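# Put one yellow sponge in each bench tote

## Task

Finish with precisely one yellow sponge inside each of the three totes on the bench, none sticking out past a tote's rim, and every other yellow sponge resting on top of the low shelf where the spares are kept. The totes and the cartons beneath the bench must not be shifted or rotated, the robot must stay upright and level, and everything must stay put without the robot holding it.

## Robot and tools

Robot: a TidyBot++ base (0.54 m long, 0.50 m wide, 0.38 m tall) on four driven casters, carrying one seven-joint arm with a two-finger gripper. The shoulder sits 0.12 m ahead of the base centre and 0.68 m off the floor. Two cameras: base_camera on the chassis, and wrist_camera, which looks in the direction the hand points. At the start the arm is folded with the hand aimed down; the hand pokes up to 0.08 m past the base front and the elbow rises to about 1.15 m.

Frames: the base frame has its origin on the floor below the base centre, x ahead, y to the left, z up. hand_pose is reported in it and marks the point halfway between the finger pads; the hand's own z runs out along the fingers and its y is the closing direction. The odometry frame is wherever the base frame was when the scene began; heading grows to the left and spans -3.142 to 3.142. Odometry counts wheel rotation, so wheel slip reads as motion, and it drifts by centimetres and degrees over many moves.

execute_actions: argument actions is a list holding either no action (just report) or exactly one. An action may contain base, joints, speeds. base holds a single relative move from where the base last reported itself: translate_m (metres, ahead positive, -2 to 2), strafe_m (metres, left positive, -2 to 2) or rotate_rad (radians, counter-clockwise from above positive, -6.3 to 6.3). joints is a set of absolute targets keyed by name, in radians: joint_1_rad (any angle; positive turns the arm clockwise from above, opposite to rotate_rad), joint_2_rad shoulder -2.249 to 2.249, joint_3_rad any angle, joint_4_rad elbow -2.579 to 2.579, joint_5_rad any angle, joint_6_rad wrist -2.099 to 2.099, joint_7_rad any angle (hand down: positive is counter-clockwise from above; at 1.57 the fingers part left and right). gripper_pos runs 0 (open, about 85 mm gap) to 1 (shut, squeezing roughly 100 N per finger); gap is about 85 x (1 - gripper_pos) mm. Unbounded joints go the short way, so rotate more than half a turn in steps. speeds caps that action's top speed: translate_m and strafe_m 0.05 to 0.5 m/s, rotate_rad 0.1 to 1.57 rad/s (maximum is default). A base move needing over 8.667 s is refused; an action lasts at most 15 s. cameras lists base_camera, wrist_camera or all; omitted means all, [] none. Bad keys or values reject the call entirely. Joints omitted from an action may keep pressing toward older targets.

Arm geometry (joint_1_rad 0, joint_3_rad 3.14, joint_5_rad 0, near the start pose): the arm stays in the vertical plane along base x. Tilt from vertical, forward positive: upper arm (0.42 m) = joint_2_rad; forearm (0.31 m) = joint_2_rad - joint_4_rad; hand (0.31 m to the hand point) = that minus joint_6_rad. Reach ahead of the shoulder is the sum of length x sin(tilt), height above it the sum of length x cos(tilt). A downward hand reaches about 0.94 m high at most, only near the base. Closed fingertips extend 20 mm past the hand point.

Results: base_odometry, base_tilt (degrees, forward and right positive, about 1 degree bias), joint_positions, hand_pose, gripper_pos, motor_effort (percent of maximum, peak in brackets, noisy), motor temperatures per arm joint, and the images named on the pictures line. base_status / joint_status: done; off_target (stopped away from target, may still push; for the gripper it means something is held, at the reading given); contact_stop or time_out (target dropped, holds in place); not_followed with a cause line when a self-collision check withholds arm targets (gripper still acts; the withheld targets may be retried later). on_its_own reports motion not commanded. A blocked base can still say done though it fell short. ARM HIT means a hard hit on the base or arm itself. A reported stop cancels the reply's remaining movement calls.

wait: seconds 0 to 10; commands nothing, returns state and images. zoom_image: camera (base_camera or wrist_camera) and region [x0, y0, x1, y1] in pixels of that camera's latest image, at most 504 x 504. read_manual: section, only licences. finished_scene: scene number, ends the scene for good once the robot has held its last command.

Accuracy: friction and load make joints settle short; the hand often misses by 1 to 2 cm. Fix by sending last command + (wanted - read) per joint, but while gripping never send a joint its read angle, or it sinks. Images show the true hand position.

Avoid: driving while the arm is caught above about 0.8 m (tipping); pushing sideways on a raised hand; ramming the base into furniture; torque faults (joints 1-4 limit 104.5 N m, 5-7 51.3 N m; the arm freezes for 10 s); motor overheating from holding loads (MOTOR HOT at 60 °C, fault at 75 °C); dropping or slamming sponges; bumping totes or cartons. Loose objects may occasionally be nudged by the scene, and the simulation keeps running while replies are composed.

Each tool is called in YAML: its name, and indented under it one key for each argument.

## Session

execute_actions:
  actions:
    - {"joints":{"joint_2_rad":-0.4,"joint_4_rad":-1.4,"joint_6_rad":-1.0,"joint_1_rad":-0.7}}

Scene clock: 2.43 s.
Motor temperatures (°C, as the motors report them): [34 34 32 37 42 39 44]
base_odometry: x=+0.000 y=+0.000 heading=+0.000 (m, m, rad; odometry frame)
base_tilt: forward=-0.3 right=+0.3 (deg)
base_status: not commanded
joint_positions: joint_1_rad=-0.677 joint_2_rad=-0.380 joint_3_rad=+3.139 joint_4_rad=-1.411 joint_5_rad=+0.010 joint_6_rad=-0.974 joint_7_rad=+1.549 gripper_pos=+0.000
joint_status: all done
motor_effort: joint_1_rad=+1(0) joint_2_rad=-4(7) joint_3_rad=+1(0) joint_4_rad=+18(19) joint_5_rad=+1(1) joint_6_rad=+8(8) joint_7_rad=+0(0) (%)
hand_pose: x=+0.4275 y=+0.2483 z=+1.1032 quat_wxyz=(-0.180, +0.797, +0.273, +0.507) (m; base frame)
pictures: base_camera, wrist_camera
Images, in order (width x height): base_camera 644x364, wrist_camera 644x476.

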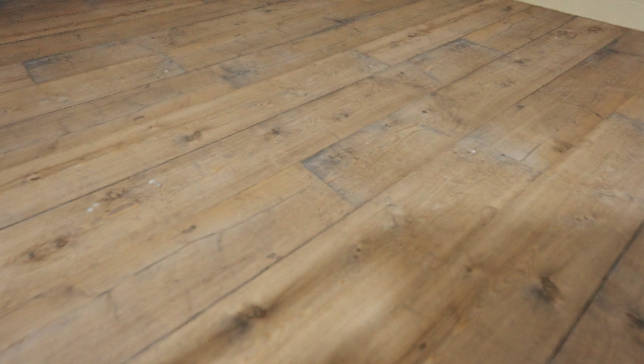

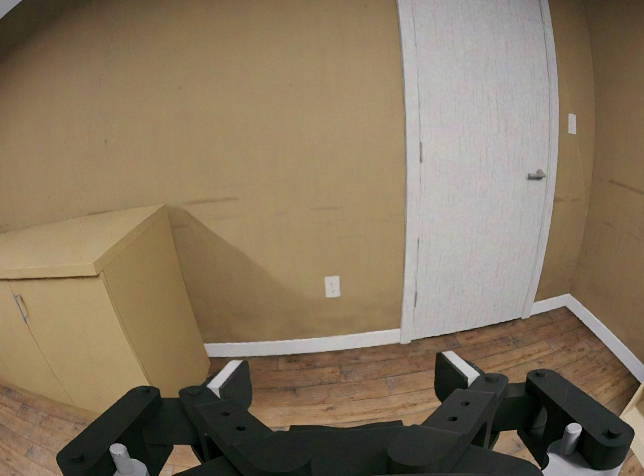

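execute_actions:
  actions:
    - {"joints":{"joint_1_rad":0.8}}
  cameras: ["wrist_camera"]

execute_actions:
  actions:
    - {"joints":{"joint_1_rad":2.3}}
  cameras: ["wrist_camera"]

execute_actions:
  actions:
    - {"joints":{"joint_1_rad":3.9}}
  cameras: ["wrist_camera"]

Scene clock: 9.07 s.
Motor temperatures (°C, as the motors report them): [34 34 32 37 42 39 44]
base_odometry: x=+0.000 y=+0.000 heading=+0.000 (m, m, rad; odometry frame)
base_tilt: forward=-0.2 right=+0.2 (deg)
base_status: not commanded
joint_positions: joint_1_rad=+0.779 joint_2_rad=-0.380 joint_3_rad=+3.139 joint_4_rad=-1.411 joint_5_rad=+0.010 joint_6_rad=-0.974 joint_7_rad=+1.549 gripper_pos=+0.000
joint_status: all done
motor_effort: joint_1_rad=+0(0) joint_2_rad=-4(5) joint_3_rad=+1(1) joint_4_rad=+18(18) joint_5_rad=+1(2) joint_6_rad=+7(7) joint_7_rad=+0(0) (%)
hand_pose: x=+0.4011 y=-0.2779 z=+1.1032 quat_wxyz=(+0.203, +0.777, -0.327, +0.499) (m; base frame)
pictures: wrist_camera
Images, in order (width x height): wrist_camera 644x476.

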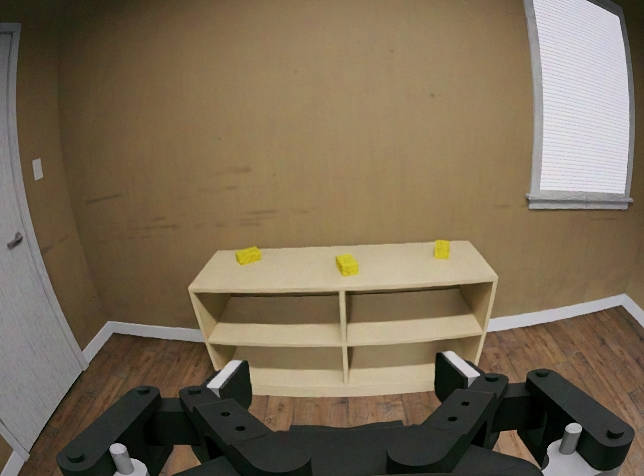

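Scene clock: 11.80 s.
Motor temperatures (°C, as the motors report them): [34 34 32 37 42 39 44]
base_odometry: x=+0.000 y=+0.000 heading=+0.000 (m, m, rad; odometry frame)
base_tilt: forward=-0.2 right=+0.3 (deg)
base_status: not commanded
joint_positions: joint_1_rad=+2.279 joint_2_rad=-0.380 joint_3_rad=+3.139 joint_4_rad=-1.411 joint_5_rad=+0.010 joint_6_rad=-0.974 joint_7_rad=+1.549 gripper_pos=+0.000
joint_status: all done
motor_effort: joint_1_rad=+1(0) joint_2_rad=-4(5) joint_3_rad=+1(1) joint_4_rad=+18(18) joint_5_rad=+1(1) joint_6_rad=+8(8) joint_7_rad=+0(0) (%)
hand_pose: x=-0.1382 y=-0.3011 z=+1.1032 quat_wxyz=(+0.488, +0.346, -0.769, +0.226) (m; base frame)
pictures: wrist_camera
Images, in order (width x height): wrist_camera 644x476.

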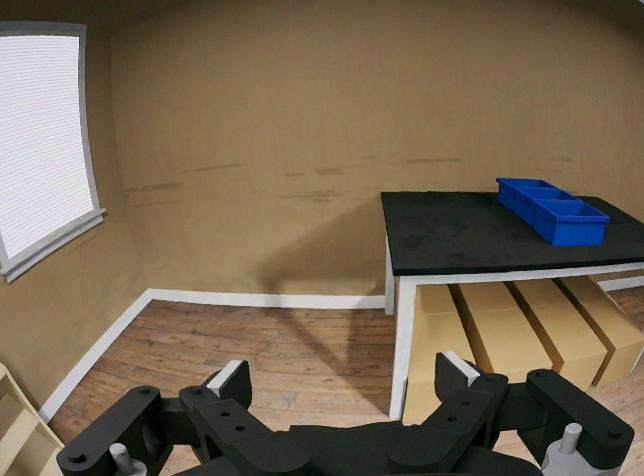

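Scene clock: 14.60 s.
Motor temperatures (°C, as the motors report them): [34 34 32 37 42 39 44]
base_odometry: x=+0.000 y=+0.000 heading=+0.000 (m, m, rad; odometry frame)
base_tilt: forward=-0.1 right=+0.1 (deg)
base_status: not commanded
joint_positions: joint_1_rad=+3.879 joint_2_rad=-0.380 joint_3_rad=+3.139 joint_4_rad=-1.411 joint_5_rad=+0.010 joint_6_rad=-0.974 joint_7_rad=+1.549 gripper_pos=+0.000
joint_status: all done
motor_effort: joint_1_rad=+1(0) joint_2_rad=-4(4) joint_3_rad=+1(1) joint_4_rad=+18(18) joint_5_rad=+1(1) joint_6_rad=+8(8) joint_7_rad=+0(0) (%)
hand_pose: x=-0.1744 y=+0.2659 z=+1.1032 quat_wxyz=(+0.503, -0.311, -0.783, -0.193) (m; base frame)
pictures: wrist_camera
Images, in order (width x height): wrist_camera 644x476.

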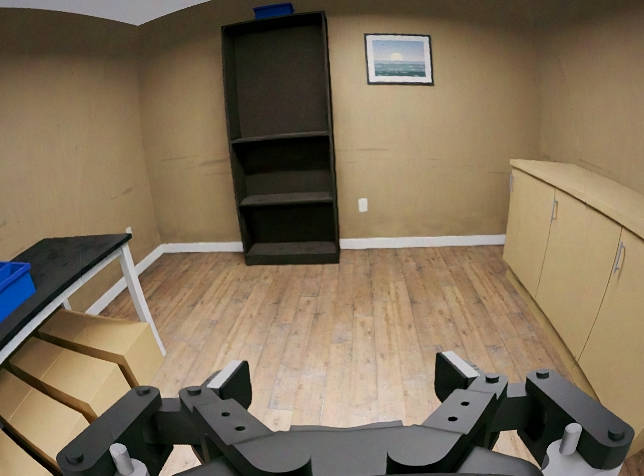

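execute_actions:
  actions:
    - {"base":{"rotate_rad":-2.31},"joints":{"joint_1_rad":6.283}}
  cameras: []

execute_actions:
  actions:
    - {"base":{"strafe_m":-0.7},"joints":{"joint_6_rad":-1.3}}
  cameras: ["wrist_camera"]

Scene clock: 24.33 s.
Motor temperatures (°C, as the motors report them): [34 34 32 37 42 39 44]
base_odometry: x=+0.000 y=+0.000 heading=-2.309 (m, m, rad; odometry frame)
base_tilt: forward=-0.2 right=+0.2 (deg)
base_status: done
joint_positions: joint_1_rad=+6.261 joint_2_rad=-0.380 joint_3_rad=+3.139 joint_4_rad=-1.411 joint_5_rad=+0.010 joint_6_rad=-0.976 joint_7_rad=+1.549 gripper_pos=+0.000
joint_status: all done
motor_effort: joint_1_rad=+0(1) joint_2_rad=-4(7) joint_3_rad=+0(1) joint_4_rad=+18(19) joint_5_rad=+1(0) joint_6_rad=+8(8) joint_7_rad=+0(0) (%)
hand_pose: x=+0.5146 y=+0.0088 z=+1.1027 quat_wxyz=(+0.007, -0.843, -0.001, -0.538) (m; base frame)
pictures: none
No camera images: the call's "cameras" was empty. Leave "cameras" out to get every camera's image.

Scene clock: 27.10 s.
Motor temperatures (°C, as the motors report them): [34 34 32 37 42 39 44]
base_odometry: x=-0.517 y=+0.472 heading=-2.310 (m, m, rad; odometry frame)
base_tilt: forward=-0.2 right=+0.3 (deg)
base_status: done
joint_positions: joint_1_rad=+6.262 joint_2_rad=-0.380 joint_3_rad=+3.139 joint_4_rad=-1.407 joint_5_rad=+0.010 joint_6_rad=-1.297 joint_7_rad=+1.549 gripper_pos=+0.000
joint_status: all done
motor_effort: joint_1_rad=+0(2) joint_2_rad=-3(4) joint_3_rad=+1(3) joint_4_rad=+17(19) joint_5_rad=+1(2) joint_6_rad=+6(8) joint_7_rad=+0(0) (%)
hand_pose: x=+0.4587 y=+0.0066 z=+1.0222 quat_wxyz=(+0.004, -0.918, +0.000, -0.397) (m; base frame)
pictures: wrist_camera
Images, in order (width x height): wrist_camera 644x476.

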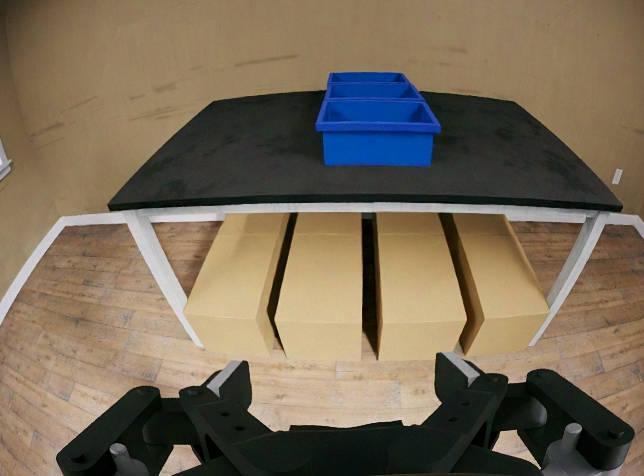

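execute_actions:
  actions:
    - {"base":{"strafe_m":-0.18},"joints":{"joint_2_rad":0.5,"joint_4_rad":-0.3,"joint_6_rad":-1.6}}
  cameras: []

execute_actions:
  actions:
    - {"base":{"translate_m":0.5},"speeds":{"translate_m":0.3}}

Scene clock: 34.40 s.
Motor temperatures (°C, as the motors report them): [34 34 32 37 42 39 44]
base_odometry: x=-0.650 y=+0.594 heading=-2.311 (m, m, rad; odometry frame)
base_tilt: forward=-0.2 right=+0.2 (deg)
base_status: done
joint_positions: joint_1_rad=+6.265 joint_2_rad=+0.486 joint_3_rad=+3.142 joint_4_rad=-0.316 joint_5_rad=+0.010 joint_6_rad=-1.574 joint_7_rad=+1.549 gripper_pos=+0.000
joint_status: all done
motor_effort: joint_1_rad=+1(2) joint_2_rad=-31(32) joint_3_rad=+0(2) joint_4_rad=+14(18) joint_5_rad=+1(0) joint_6_rad=+6(7) joint_7_rad=-1(0) (%)
hand_pose: x=+0.7571 y=+0.0098 z=+1.0480 quat_wxyz=(+0.003, -0.928, +0.003, -0.374) (m; base frame)
pictures: none
No camera images: the call's "cameras" was empty. Leave "cameras" out to get every camera's image.

Scene clock: 37.03 s.
Motor temperatures (°C, as the motors report them): [34 34 32 37 42 39 44]
base_odometry: x=-0.988 y=+0.225 heading=-2.312 (m, m, rad; odometry frame)
base_tilt: forward=-0.2 right=+0.2 (deg)
base_status: done
joint_positions: joint_1_rad=+6.265 joint_2_rad=+0.493 joint_3_rad=+3.142 joint_4_rad=-0.313 joint_5_rad=+0.010 joint_6_rad=-1.577 joint_7_rad=+1.549 gripper_pos=+0.000
joint_status: not commanded
motor_effort: joint_1_rad=+1(1) joint_2_rad=-32(34) joint_3_rad=+0(0) joint_4_rad=+15(15) joint_5_rad=+1(1) joint_6_rad=+5(6) joint_7_rad=-1(0) (%)
hand_pose: x=+0.7590 y=+0.0097 z=+1.0441 quat_wxyz=(+0.003, -0.929, +0.004, -0.370) (m; base frame)
pictures: base_camera, wrist_camera
Images, in order (width x height): base_camera 644x364, wrist_camera 644x476.

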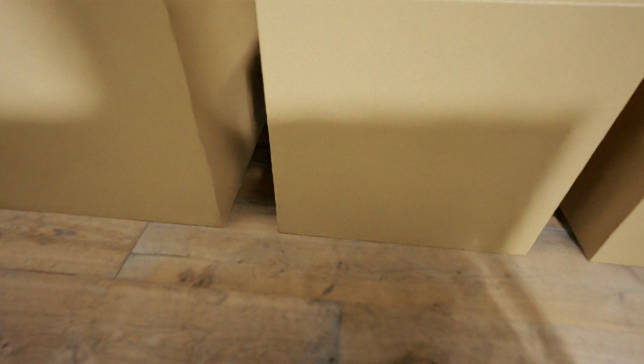

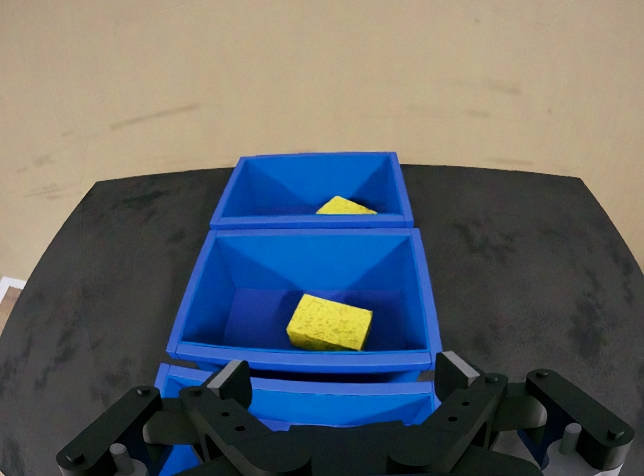

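Check tote 1 by tilting down.

execute_actions:
  actions:
    - {"joints":{"joint_6_rad":-2.09,"joint_4_rad":-0.5}}
  cameras: ["wrist_camera"]

Scene clock: 40.27 s.
Motor temperatures (°C, as the motors report them): [34 34 32 37 42 39 44]
base_odometry: x=-0.988 y=+0.225 heading=-2.312 (m, m, rad; odometry frame)
base_tilt: forward=-0.1 right=+0.2 (deg)
base_status: not commanded
joint_positions: joint_1_rad=+6.265 joint_2_rad=+0.494 joint_3_rad=+3.142 joint_4_rad=-0.489 joint_5_rad=+0.010 joint_6_rad=-2.073 joint_7_rad=+1.549 gripper_pos=+0.000
joint_status: all done
motor_effort: joint_1_rad=+1(1) joint_2_rad=-30(32) joint_3_rad=+0(0) joint_4_rad=+13(15) joint_5_rad=+1(1) joint_6_rad=+0(6) joint_7_rad=+0(0) (%)
hand_pose: x=+0.6067 y=+0.0074 z=+0.9163 quat_wxyz=(-0.003, -0.999, +0.004, -0.043) (m; base frame)
pictures: wrist_camera
Images, in order (width x height): wrist_camera 644x476.

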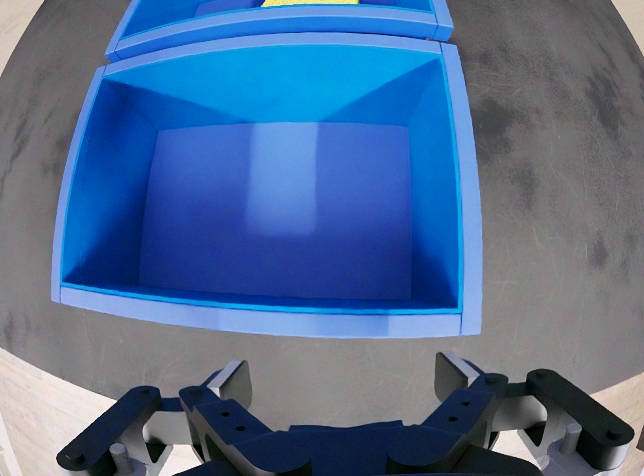

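execute_actions:
  actions:
    - {"base":{"translate_m":-0.45},"joints":{"joint_2_rad":0.29,"joint_4_rad":-1.257,"joint_6_rad":-1.594}}
  cameras: []

execute_actions:
  actions:
    - {"base":{"rotate_rad":1.57}}
  cameras: []

execute_actions:
  actions:
    - {"base":{"translate_m":1.5}}

Scene clock: 57.90 s.
Motor temperatures (°C, as the motors report them): [34 34 32 37 42 39 44]
base_odometry: x=-0.684 y=+0.557 heading=-2.311 (m, m, rad; odometry frame)
base_tilt: forward=-0.2 right=+0.2 (deg)
base_status: done
joint_positions: joint_1_rad=+6.268 joint_2_rad=+0.300 joint_3_rad=+3.142 joint_4_rad=-1.244 joint_5_rad=+0.010 joint_6_rad=-1.620 joint_7_rad=+1.549 gripper_pos=+0.000
joint_status: all done
motor_effort: joint_1_rad=+0(2) joint_2_rad=-26(34) joint_3_rad=+0(1) joint_4_rad=+15(16) joint_5_rad=+1(2) joint_6_rad=-1(0) joint_7_rad=+0(0) (%)
hand_pose: x=+0.5506 y=+0.0050 z=+0.7810 quat_wxyz=(-0.005, -1.000, +0.003, +0.011) (m; base frame)
pictures: none
No camera images: the call's "cameras" was empty. Leave "cameras" out to get every camera's image.

Scene clock: 60.23 s.
Motor temperatures (°C, as the motors report them): [34 34 32 37 42 39 44]
base_odometry: x=-0.684 y=+0.557 heading=-0.741 (m, m, rad; odometry frame)
base_tilt: forward=-0.1 right=+0.2 (deg)
base_status: done
joint_positions: joint_1_rad=+6.273 joint_2_rad=+0.300 joint_3_rad=+3.134 joint_4_rad=-1.244 joint_5_rad=+0.010 joint_6_rad=-1.612 joint_7_rad=+1.549 gripper_pos=+0.000
joint_status: not commanded
motor_effort: joint_1_rad=+1(4) joint_2_rad=-25(29) joint_3_rad=+0(2) joint_4_rad=+16(16) joint_5_rad=+1(3) joint_6_rad=-1(2) joint_7_rad=+0(0) (%)
hand_pose: x=+0.5531 y=+0.0056 z=+0.7809 quat_wxyz=(-0.004, -1.000, +0.002, +0.007) (m; base frame)
pictures: none
No camera images: the call's "cameras" was empty. Leave "cameras" out to get every camera's image.

Scene clock: 64.60 s.
Motor temperatures (°C, as the motors report them): [34 34 32 37 42 39 44]
base_odometry: x=+0.423 y=-0.455 heading=-0.741 (m, m, rad; odometry frame)
base_tilt: forward=-0.2 right=+0.2 (deg)
base_status: done
joint_positions: joint_1_rad=+6.273 joint_2_rad=+0.298 joint_3_rad=+3.134 joint_4_rad=-1.246 joint_5_rad=+0.010 joint_6_rad=-1.611 joint_7_rad=+1.549 gripper_pos=+0.000
joint_status: not commanded
motor_effort: joint_1_rad=+1(0) joint_2_rad=-26(29) joint_3_rad=+0(0) joint_4_rad=+15(16) joint_5_rad=+1(1) joint_6_rad=-1(0) joint_7_rad=+0(0) (%)
hand_pose: x=+0.5525 y=+0.0056 z=+0.7812 quat_wxyz=(-0.004, -1.000, +0.002, +0.007) (m; base frame)
pictures: base_camera, wrist_camera
Images, in order (width x height): base_camera 644x364, wrist_camera 644x476.

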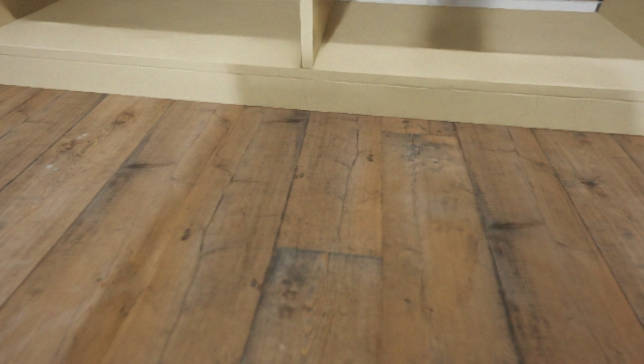

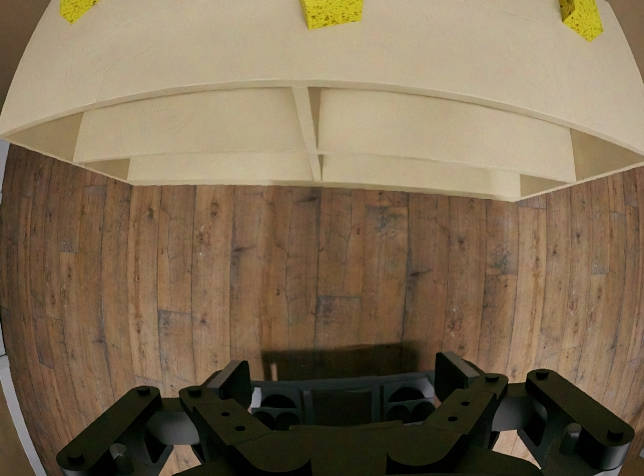

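execute_actions:
  actions:
    - {"base":{"translate_m":0.33},"speeds":{"translate_m":0.3}}
  cameras: ["wrist_camera"]

Scene clock: 69.83 s.
Motor temperatures (°C, as the motors report them): [34 34 32 37 42 39 44]
base_odometry: x=+0.667 y=-0.677 heading=-0.740 (m, m, rad; odometry frame)
base_tilt: forward=-0.1 right=+0.2 (deg)
base_status: done
joint_positions: joint_1_rad=+6.273 joint_2_rad=+0.297 joint_3_rad=+3.134 joint_4_rad=-1.246 joint_5_rad=+0.010 joint_6_rad=-1.611 joint_7_rad=+1.549 gripper_pos=+0.000
joint_status: not commanded
motor_effort: joint_1_rad=+1(0) joint_2_rad=-25(28) joint_3_rad=+0(1) joint_4_rad=+15(16) joint_5_rad=+1(1) joint_6_rad=+0(0) joint_7_rad=+0(0) (%)
hand_pose: x=+0.5523 y=+0.0056 z=+0.7816 quat_wxyz=(-0.004, -1.000, +0.002, +0.006) (m; base frame)
pictures: wrist_camera
Images, in order (width x height): wrist_camera 644x476.

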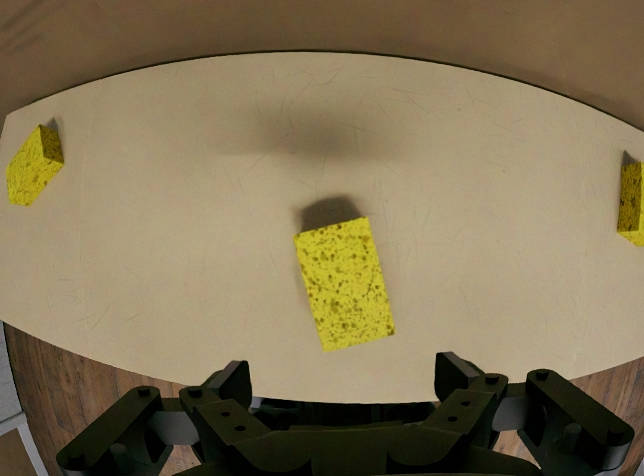

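execute_actions:
  actions:
    - {"base":{"translate_m":-0.035},"joints":{"joint_7_rad":1.79,"joint_2_rad":0.337,"joint_4_rad":-1.575,"joint_6_rad":-1.21}}
  cameras: ["wrist_camera"]

Scene clock: 75.70 s.
Motor temperatures (°C, as the motors report them): [34 34 32 37 42 39 44]
base_odometry: x=+0.641 y=-0.653 heading=-0.740 (m, m, rad; odometry frame)
base_tilt: forward=-0.2 right=+0.2 (deg)
base_status: done
joint_positions: joint_1_rad=+6.273 joint_2_rad=+0.323 joint_3_rad=+3.134 joint_4_rad=-1.563 joint_5_rad=+0.010 joint_6_rad=-1.234 joint_7_rad=+1.748 gripper_pos=+0.000
joint_status: all done
motor_effort: joint_1_rad=+1(1) joint_2_rad=-26(28) joint_3_rad=+0(1) joint_4_rad=+15(15) joint_5_rad=+1(2) joint_6_rad=+0(0) joint_7_rad=+0(1) (%)
hand_pose: x=+0.5579 y=+0.0061 z=+0.6721 quat_wxyz=(-0.004, -0.995, -0.098, -0.010) (m; base frame)
pictures: wrist_camera
Images, in order (width x height): wrist_camera 644x476.

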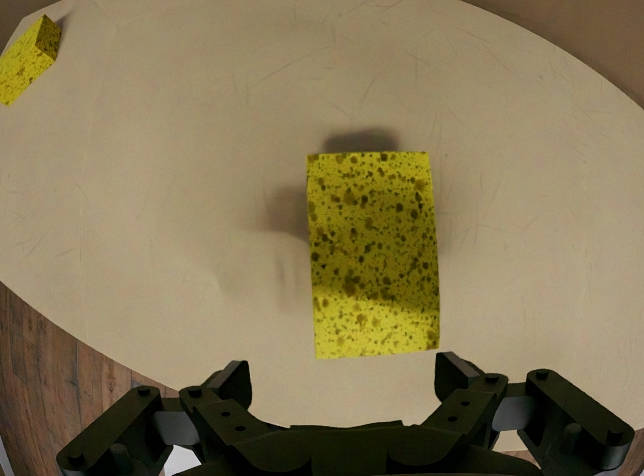

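execute_actions:
  actions:
    - {"base":{"translate_m":0.05}}
  cameras: []

execute_actions:
  actions:
    - {"base":{"strafe_m":-0.025}}
  cameras: ["wrist_camera"]

Scene clock: 80.83 s.
Motor temperatures (°C, as the motors report them): [34 34 32 37 42 39 44]
base_odometry: x=+0.678 y=-0.687 heading=-0.739 (m, m, rad; odometry frame)
base_tilt: forward=-0.2 right=+0.2 (deg)
base_status: done
joint_positions: joint_1_rad=+6.273 joint_2_rad=+0.328 joint_3_rad=+3.134 joint_4_rad=-1.565 joint_5_rad=+0.010 joint_6_rad=-1.232 joint_7_rad=+1.748 gripper_pos=+0.000
joint_status: not commanded
motor_effort: joint_1_rad=+0(0) joint_2_rad=-25(28) joint_3_rad=+0(0) joint_4_rad=+15(16) joint_5_rad=+1(1) joint_6_rad=+0(0) joint_7_rad=+0(1) (%)
hand_pose: x=+0.5581 y=+0.0061 z=+0.6694 quat_wxyz=(-0.004, -0.995, -0.098, -0.008) (m; base frame)
pictures: none
No camera images: the call's "cameras" was empty. Leave "cameras" out to get every camera's image.

Scene clock: 81.63 s.
Motor temperatures (°C, as the motors report them): [34 34 32 37 42 39 44]
base_odometry: x=+0.662 y=-0.706 heading=-0.739 (m, m, rad; odometry frame)
base_tilt: forward=-0.2 right=+0.2 (deg)
base_status: done
joint_positions: joint_1_rad=+6.277 joint_2_rad=+0.328 joint_3_rad=+3.138 joint_4_rad=-1.565 joint_5_rad=+0.010 joint_6_rad=-1.231 joint_7_rad=+1.748 gripper_pos=+0.000
joint_status: not commanded
motor_effort: joint_1_rad=+1(4) joint_2_rad=-26(27) joint_3_rad=+0(3) joint_4_rad=+15(15) joint_5_rad=+1(2) joint_6_rad=+0(0) joint_7_rad=+0(0) (%)
hand_pose: x=+0.5582 y=+0.0027 z=+0.6693 quat_wxyz=(-0.005, -0.995, -0.095, -0.008) (m; base frame)
pictures: wrist_camera
Images, in order (width x height): wrist_camera 644x476.

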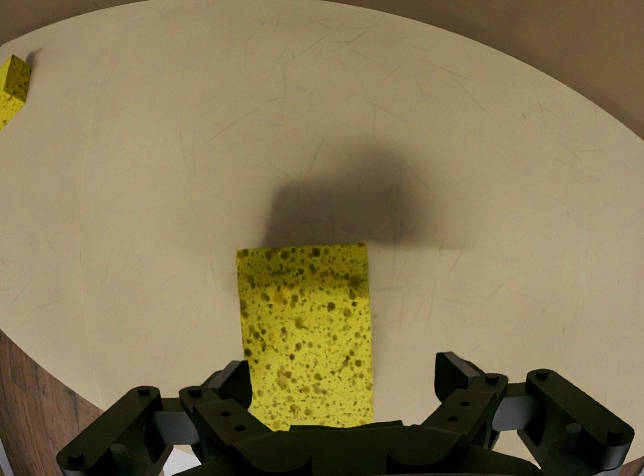

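Overshot left; correct back.

execute_actions:
  actions:
    - {"base":{"strafe_m":0.017}}
  cameras: ["wrist_camera"]

Scene clock: 84.20 s.
Motor temperatures (°C, as the motors report them): [34 34 32 37 42 39 44]
base_odometry: x=+0.673 y=-0.693 heading=-0.739 (m, m, rad; odometry frame)
base_tilt: forward=-0.1 right=+0.3 (deg)
base_status: done
joint_positions: joint_1_rad=+6.277 joint_2_rad=+0.328 joint_3_rad=+3.136 joint_4_rad=-1.565 joint_5_rad=+0.010 joint_6_rad=-1.231 joint_7_rad=+1.748 gripper_pos=+0.000
joint_status: not commanded
motor_effort: joint_1_rad=+1(3) joint_2_rad=-26(29) joint_3_rad=+0(1) joint_4_rad=+15(15) joint_5_rad=+2(2) joint_6_rad=-1(0) joint_7_rad=+0(1) (%)
hand_pose: x=+0.5582 y=+0.0036 z=+0.6693 quat_wxyz=(-0.004, -0.995, -0.096, -0.008) (m; base frame)
pictures: wrist_camera
Images, in order (width x height): wrist_camera 644x476.

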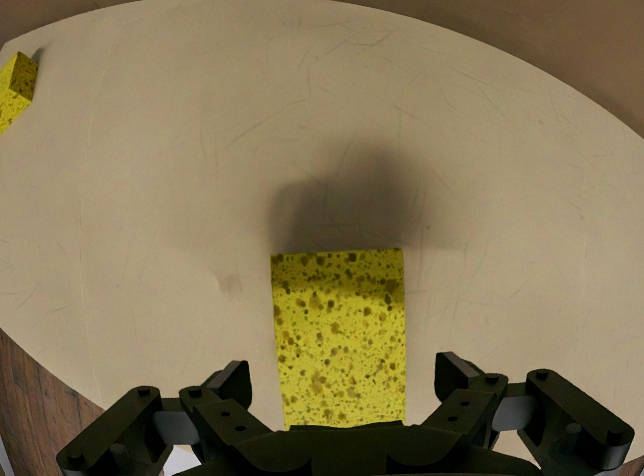

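execute_actions:
  actions:
    - {"joints":{"joint_2_rad":0.385,"joint_4_rad":-1.68,"joint_6_rad":-1.05}}
  cameras: ["wrist_camera"]

execute_actions:
  actions:
    - {"joints":{"gripper_pos":1}}
  cameras: []

execute_actions:
  actions:
    - {"joints":{"joint_2_rad":0.0,"joint_4_rad":-1.3,"joint_6_rad":-1.3}}
  cameras: ["wrist_camera"]

Scene clock: 90.90 s.
Motor temperatures (°C, as the motors report them): [34 34 32 37 42 39 44]
base_odometry: x=+0.673 y=-0.693 heading=-0.739 (m, m, rad; odometry frame)
base_tilt: forward=-0.2 right=+0.3 (deg)
base_status: not commanded
joint_positions: joint_1_rad=+6.277 joint_2_rad=+0.372 joint_3_rad=+3.136 joint_4_rad=-1.671 joint_5_rad=+0.010 joint_6_rad=-1.073 joint_7_rad=+1.748 gripper_pos=+0.000
joint_status: all done
motor_effort: joint_1_rad=+1(0) joint_2_rad=-26(28) joint_3_rad=+0(0) joint_4_rad=+14(15) joint_5_rad=+1(1) joint_6_rad=+0(0) joint_7_rad=+0(1) (%)
hand_pose: x=+0.5598 y=+0.0038 z=+0.6196 quat_wxyz=(-0.004, -0.995, -0.096, -0.012) (m; base frame)
pictures: wrist_camera
Images, in order (width x height): wrist_camera 644x476.

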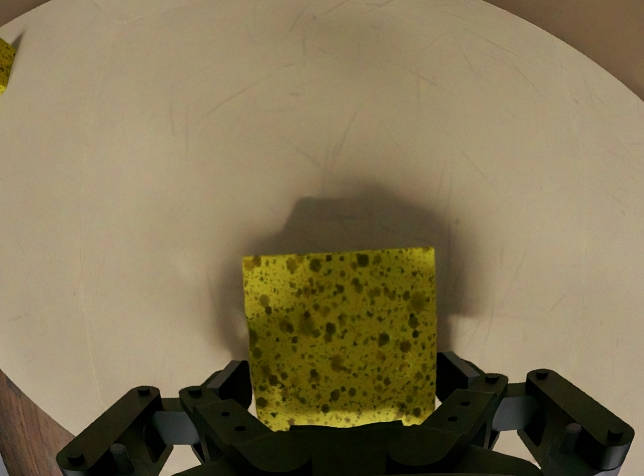

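Scene clock: 92.00 s.
Motor temperatures (°C, as the motors report them): [34 34 32 37 42 39 44]
base_odometry: x=+0.673 y=-0.693 heading=-0.739 (m, m, rad; odometry frame)
base_tilt: forward=-0.2 right=+0.2 (deg)
base_status: not commanded
joint_positions: joint_1_rad=+6.277 joint_2_rad=+0.362 joint_3_rad=+3.134 joint_4_rad=-1.669 joint_5_rad=+0.006 joint_6_rad=-1.073 joint_7_rad=+1.748 gripper_pos=+0.365
joint_status: gripper_pos off_target (ended at +0.365, target +1.000)
motor_effort: joint_1_rad=+2(5) joint_2_rad=-22(26) joint_3_rad=+1(5) joint_4_rad=+13(14) joint_5_rad=+2(6) joint_6_rad=+1(3) joint_7_rad=+0(1) (%)
hand_pose: x=+0.5612 y=+0.0060 z=+0.6244 quat_wxyz=(-0.003, -0.995, -0.097, -0.019) (m; base frame)
pictures: none
No camera images: the call's "cameras" was empty. Leave "cameras" out to get every camera's image.

Scene clock: 93.53 s.
Motor temperatures (°C, as the motors report them): [34 34 32 37 42 39 44]
base_odometry: x=+0.673 y=-0.693 heading=-0.739 (m, m, rad; odometry frame)
base_tilt: forward=-0.2 right=+0.2 (deg)
base_status: not commanded
joint_positions: joint_1_rad=+6.277 joint_2_rad=-0.002 joint_3_rad=+3.134 joint_4_rad=-1.307 joint_5_rad=+0.006 joint_6_rad=-1.276 joint_7_rad=+1.748 gripper_pos=+0.365
joint_status: all done
motor_effort: joint_1_rad=+0(2) joint_2_rad=-18(32) joint_3_rad=+0(1) joint_4_rad=+18(19) joint_5_rad=+1(3) joint_6_rad=+4(5) joint_7_rad=-1(0) (%)
hand_pose: x=+0.5869 y=+0.0059 z=+0.9214 quat_wxyz=(-0.026, -0.957, -0.091, -0.275) (m; base frame)
pictures: wrist_camera
Images, in order (width x height): wrist_camera 644x476.

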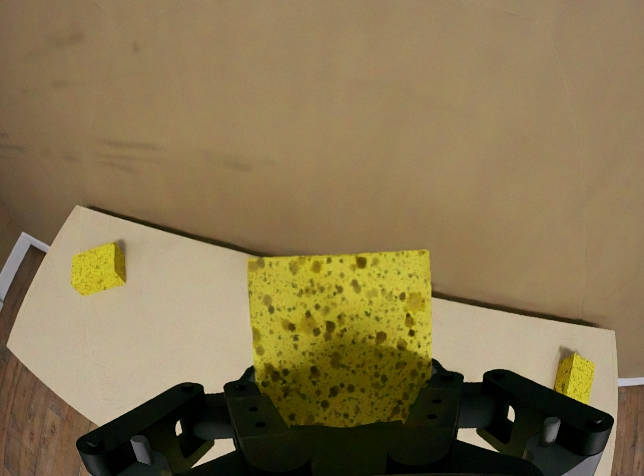

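execute_actions:
  actions:
    - {"base":{"translate_m":-1.79},"joints":{"joint_2_rad":0.32,"joint_4_rad":-0.858,"joint_6_rad":-1.55,"joint_7_rad":0.2}}
  cameras: []

execute_actions:
  actions:
    - {"base":{"rotate_rad":-1.57},"joints":{"joint_7_rad":0.05}}
  cameras: []

execute_actions:
  actions:
    - {"base":{"translate_m":0.42},"speeds":{"translate_m":0.3}}

Scene clock: 106.57 s.
Motor temperatures (°C, as the motors report them): [34 34 32 37 42 39 44]
base_odometry: x=-0.650 y=+0.512 heading=-0.739 (m, m, rad; odometry frame)
base_tilt: forward=-0.2 right=+0.3 (deg)
base_status: done
joint_positions: joint_1_rad=+6.277 joint_2_rad=+0.305 joint_3_rad=+3.135 joint_4_rad=-0.871 joint_5_rad=+0.006 joint_6_rad=-1.529 joint_7_rad=+0.234 gripper_pos=+0.365
joint_status: all done
motor_effort: joint_1_rad=+1(1) joint_2_rad=-27(29) joint_3_rad=+0(1) joint_4_rad=+17(18) joint_5_rad=+2(1) joint_6_rad=+3(4) joint_7_rad=+0(0) (%)
hand_pose: x=+0.6668 y=+0.0062 z=+0.9219 quat_wxyz=(+0.134, -0.770, +0.601, -0.170) (m; base frame)
pictures: none
No camera images: the call's "cameras" was empty. Leave "cameras" out to get every camera's image.

Scene clock: 108.93 s.
Motor temperatures (°C, as the motors report them): [34 34 32 37 42 39 44]
base_odometry: x=-0.650 y=+0.512 heading=-2.309 (m, m, rad; odometry frame)
base_tilt: forward=-0.2 right=+0.2 (deg)
base_status: done
joint_positions: joint_1_rad=+6.288 joint_2_rad=+0.319 joint_3_rad=+3.143 joint_4_rad=-0.871 joint_5_rad=+0.006 joint_6_rad=-1.529 joint_7_rad=+0.077 gripper_pos=+0.365
joint_status: all done
motor_effort: joint_1_rad=+1(5) joint_2_rad=-28(31) joint_3_rad=+0(2) joint_4_rad=+16(17) joint_5_rad=+1(3) joint_6_rad=+3(3) joint_7_rad=+0(1) (%)
hand_pose: x=+0.6703 y=-0.0038 z=+0.9140 quat_wxyz=(+0.139, -0.715, +0.667, -0.156) (m; base frame)
pictures: none
No camera images: the call's "cameras" was empty. Leave "cameras" out to get every camera's image.

Scene clock: 111.30 s.
Motor temperatures (°C, as the motors report them): [34 34 32 37 42 39 44]
base_odometry: x=-0.934 y=+0.202 heading=-2.310 (m, m, rad; odometry frame)
base_tilt: forward=-0.1 right=+0.2 (deg)
base_status: done
joint_positions: joint_1_rad=+6.288 joint_2_rad=+0.319 joint_3_rad=+3.143 joint_4_rad=-0.870 joint_5_rad=+0.006 joint_6_rad=-1.531 joint_7_rad=+0.077 gripper_pos=+0.365
joint_status: not commanded
motor_effort: joint_1_rad=+1(2) joint_2_rad=-28(31) joint_3_rad=+0(0) joint_4_rad=+17(18) joint_5_rad=+1(2) joint_6_rad=+3(4) joint_7_rad=+1(0) (%)
hand_pose: x=+0.6702 y=-0.0038 z=+0.9141 quat_wxyz=(+0.139, -0.715, +0.667, -0.156) (m; base frame)
pictures: base_camera, wrist_camera
Images, in order (width x height): base_camera 644x364, wrist_camera 644x476.

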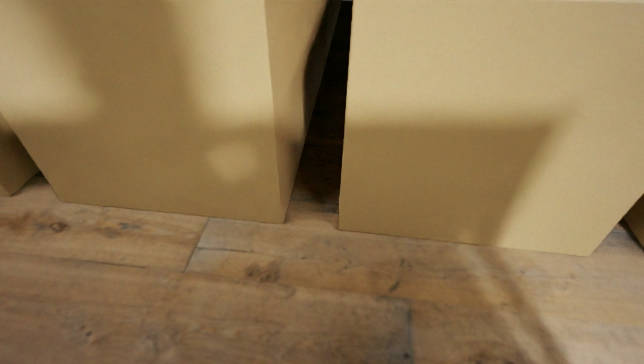

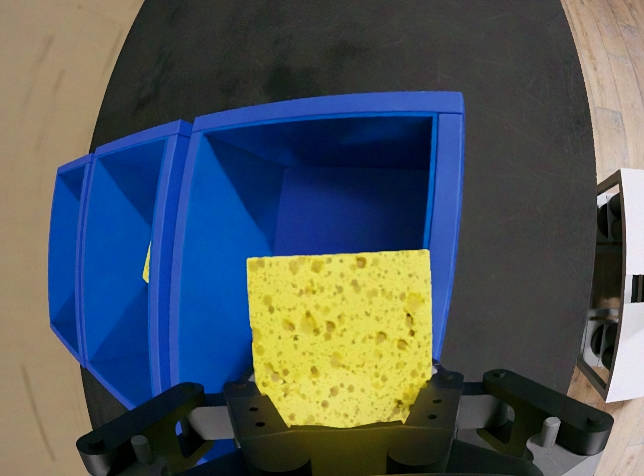

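execute_actions:
  actions:
    - {"base":{"translate_m":0.06},"speeds":{"translate_m":0.2}}
  cameras: []

execute_actions:
  actions:
    - {"base":{"strafe_m":-0.02},"joints":{"joint_2_rad":0.42,"joint_6_rad":-1.62}}
  cameras: ["wrist_camera"]

Scene clock: 116.77 s.
Motor temperatures (°C, as the motors report them): [34 34 32 37 42 39 44]
base_odometry: x=-0.974 y=+0.157 heading=-2.310 (m, m, rad; odometry frame)
base_tilt: forward=-0.1 right=+0.2 (deg)
base_status: done
joint_positions: joint_1_rad=+6.288 joint_2_rad=+0.323 joint_3_rad=+3.143 joint_4_rad=-0.870 joint_5_rad=+0.006 joint_6_rad=-1.531 joint_7_rad=+0.077 gripper_pos=+0.365
joint_status: not commanded
motor_effort: joint_1_rad=+0(2) joint_2_rad=-28(31) joint_3_rad=+0(1) joint_4_rad=+17(17) joint_5_rad=+1(2) joint_6_rad=+3(4) joint_7_rad=+0(0) (%)
hand_pose: x=+0.6710 y=-0.0038 z=+0.9120 quat_wxyz=(+0.138, -0.716, +0.667, -0.155) (m; base frame)
pictures: none
No camera images: the call's "cameras" was empty. Leave "cameras" out to get every camera's image.

Scene clock: 117.77 s.
Motor temperatures (°C, as the motors report them): [34 34 32 37 42 39 44]
base_odometry: x=-0.989 y=+0.171 heading=-2.310 (m, m, rad; odometry frame)
base_tilt: forward=-0.2 right=+0.2 (deg)
base_status: done
joint_positions: joint_1_rad=+6.288 joint_2_rad=+0.415 joint_3_rad=+3.142 joint_4_rad=-0.868 joint_5_rad=+0.006 joint_6_rad=-1.596 joint_7_rad=+0.077 gripper_pos=+0.365
joint_status: all done
motor_effort: joint_1_rad=+1(2) joint_2_rad=-31(33) joint_3_rad=+0(1) joint_4_rad=+16(17) joint_5_rad=+1(2) joint_6_rad=+2(4) joint_7_rad=+0(0) (%)
hand_pose: x=+0.6709 y=-0.0037 z=+0.8553 quat_wxyz=(+0.086, -0.725, +0.676, -0.098) (m; base frame)
pictures: wrist_camera
Images, in order (width x height): wrist_camera 644x476.

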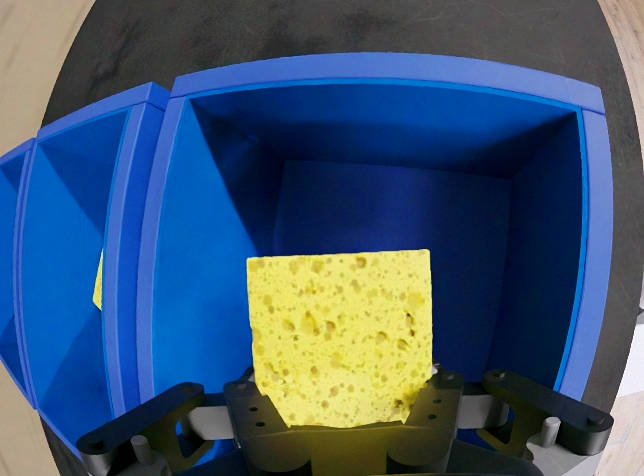

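execute_actions:
  actions:
    - {"joints":{"gripper_pos":0}}
  cameras: ["wrist_camera"]

execute_actions:
  actions:
    - {"joints":{"joint_2_rad":0.2,"joint_6_rad":-1.75,"joint_7_rad":1.6}}
  cameras: ["wrist_camera"]

Scene clock: 122.37 s.
Motor temperatures (°C, as the motors report them): [34 34 32 37 42 39 44]
base_odometry: x=-0.989 y=+0.171 heading=-2.310 (m, m, rad; odometry frame)
base_tilt: forward=-0.2 right=+0.2 (deg)
base_status: not commanded
joint_positions: joint_1_rad=+6.288 joint_2_rad=+0.415 joint_3_rad=+3.142 joint_4_rad=-0.868 joint_5_rad=+0.006 joint_6_rad=-1.596 joint_7_rad=+0.077 gripper_pos=+0.000
joint_status: all done
motor_effort: joint_1_rad=+0(1) joint_2_rad=-31(31) joint_3_rad=+0(0) joint_4_rad=+16(16) joint_5_rad=+1(1) joint_6_rad=+1(2) joint_7_rad=+1(1) (%)
hand_pose: x=+0.6709 y=-0.0037 z=+0.8553 quat_wxyz=(+0.086, -0.725, +0.676, -0.098) (m; base frame)
pictures: wrist_camera
Images, in order (width x height): wrist_camera 644x476.

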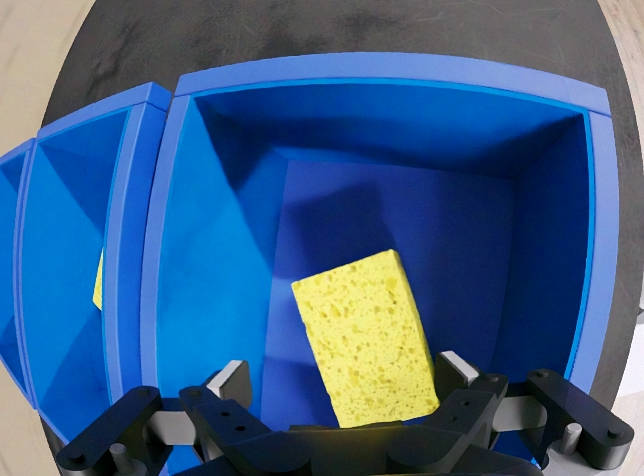

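Scene clock: 124.17 s.
Motor temperatures (°C, as the motors report them): [34 34 32 37 42 39 44]
base_odometry: x=-0.989 y=+0.171 heading=-2.310 (m, m, rad; odometry frame)
base_tilt: forward=-0.2 right=+0.2 (deg)
base_status: not commanded
joint_positions: joint_1_rad=+6.288 joint_2_rad=+0.213 joint_3_rad=+3.142 joint_4_rad=-0.868 joint_5_rad=+0.006 joint_6_rad=-1.726 joint_7_rad=+1.576 gripper_pos=+0.000
joint_status: all done
motor_effort: joint_1_rad=+1(1) joint_2_rad=-22(32) joint_3_rad=+0(0) joint_4_rad=+15(16) joint_5_rad=+1(1) joint_6_rad=+3(3) joint_7_rad=-1(1) (%)
hand_pose: x=+0.5874 y=-0.0032 z=+0.9471 quat_wxyz=(-0.004, -0.986, +0.001, -0.167) (m; base frame)
pictures: wrist_camera
Images, in order (width x height): wrist_camera 644x476.

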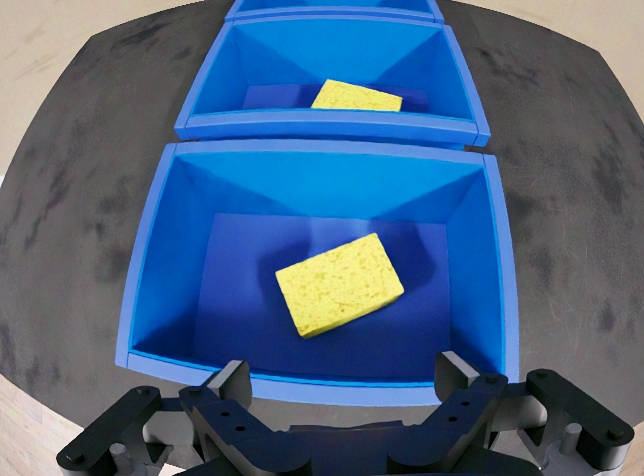

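finished_scene:
  scene: 2

The scene is finished: the task was done.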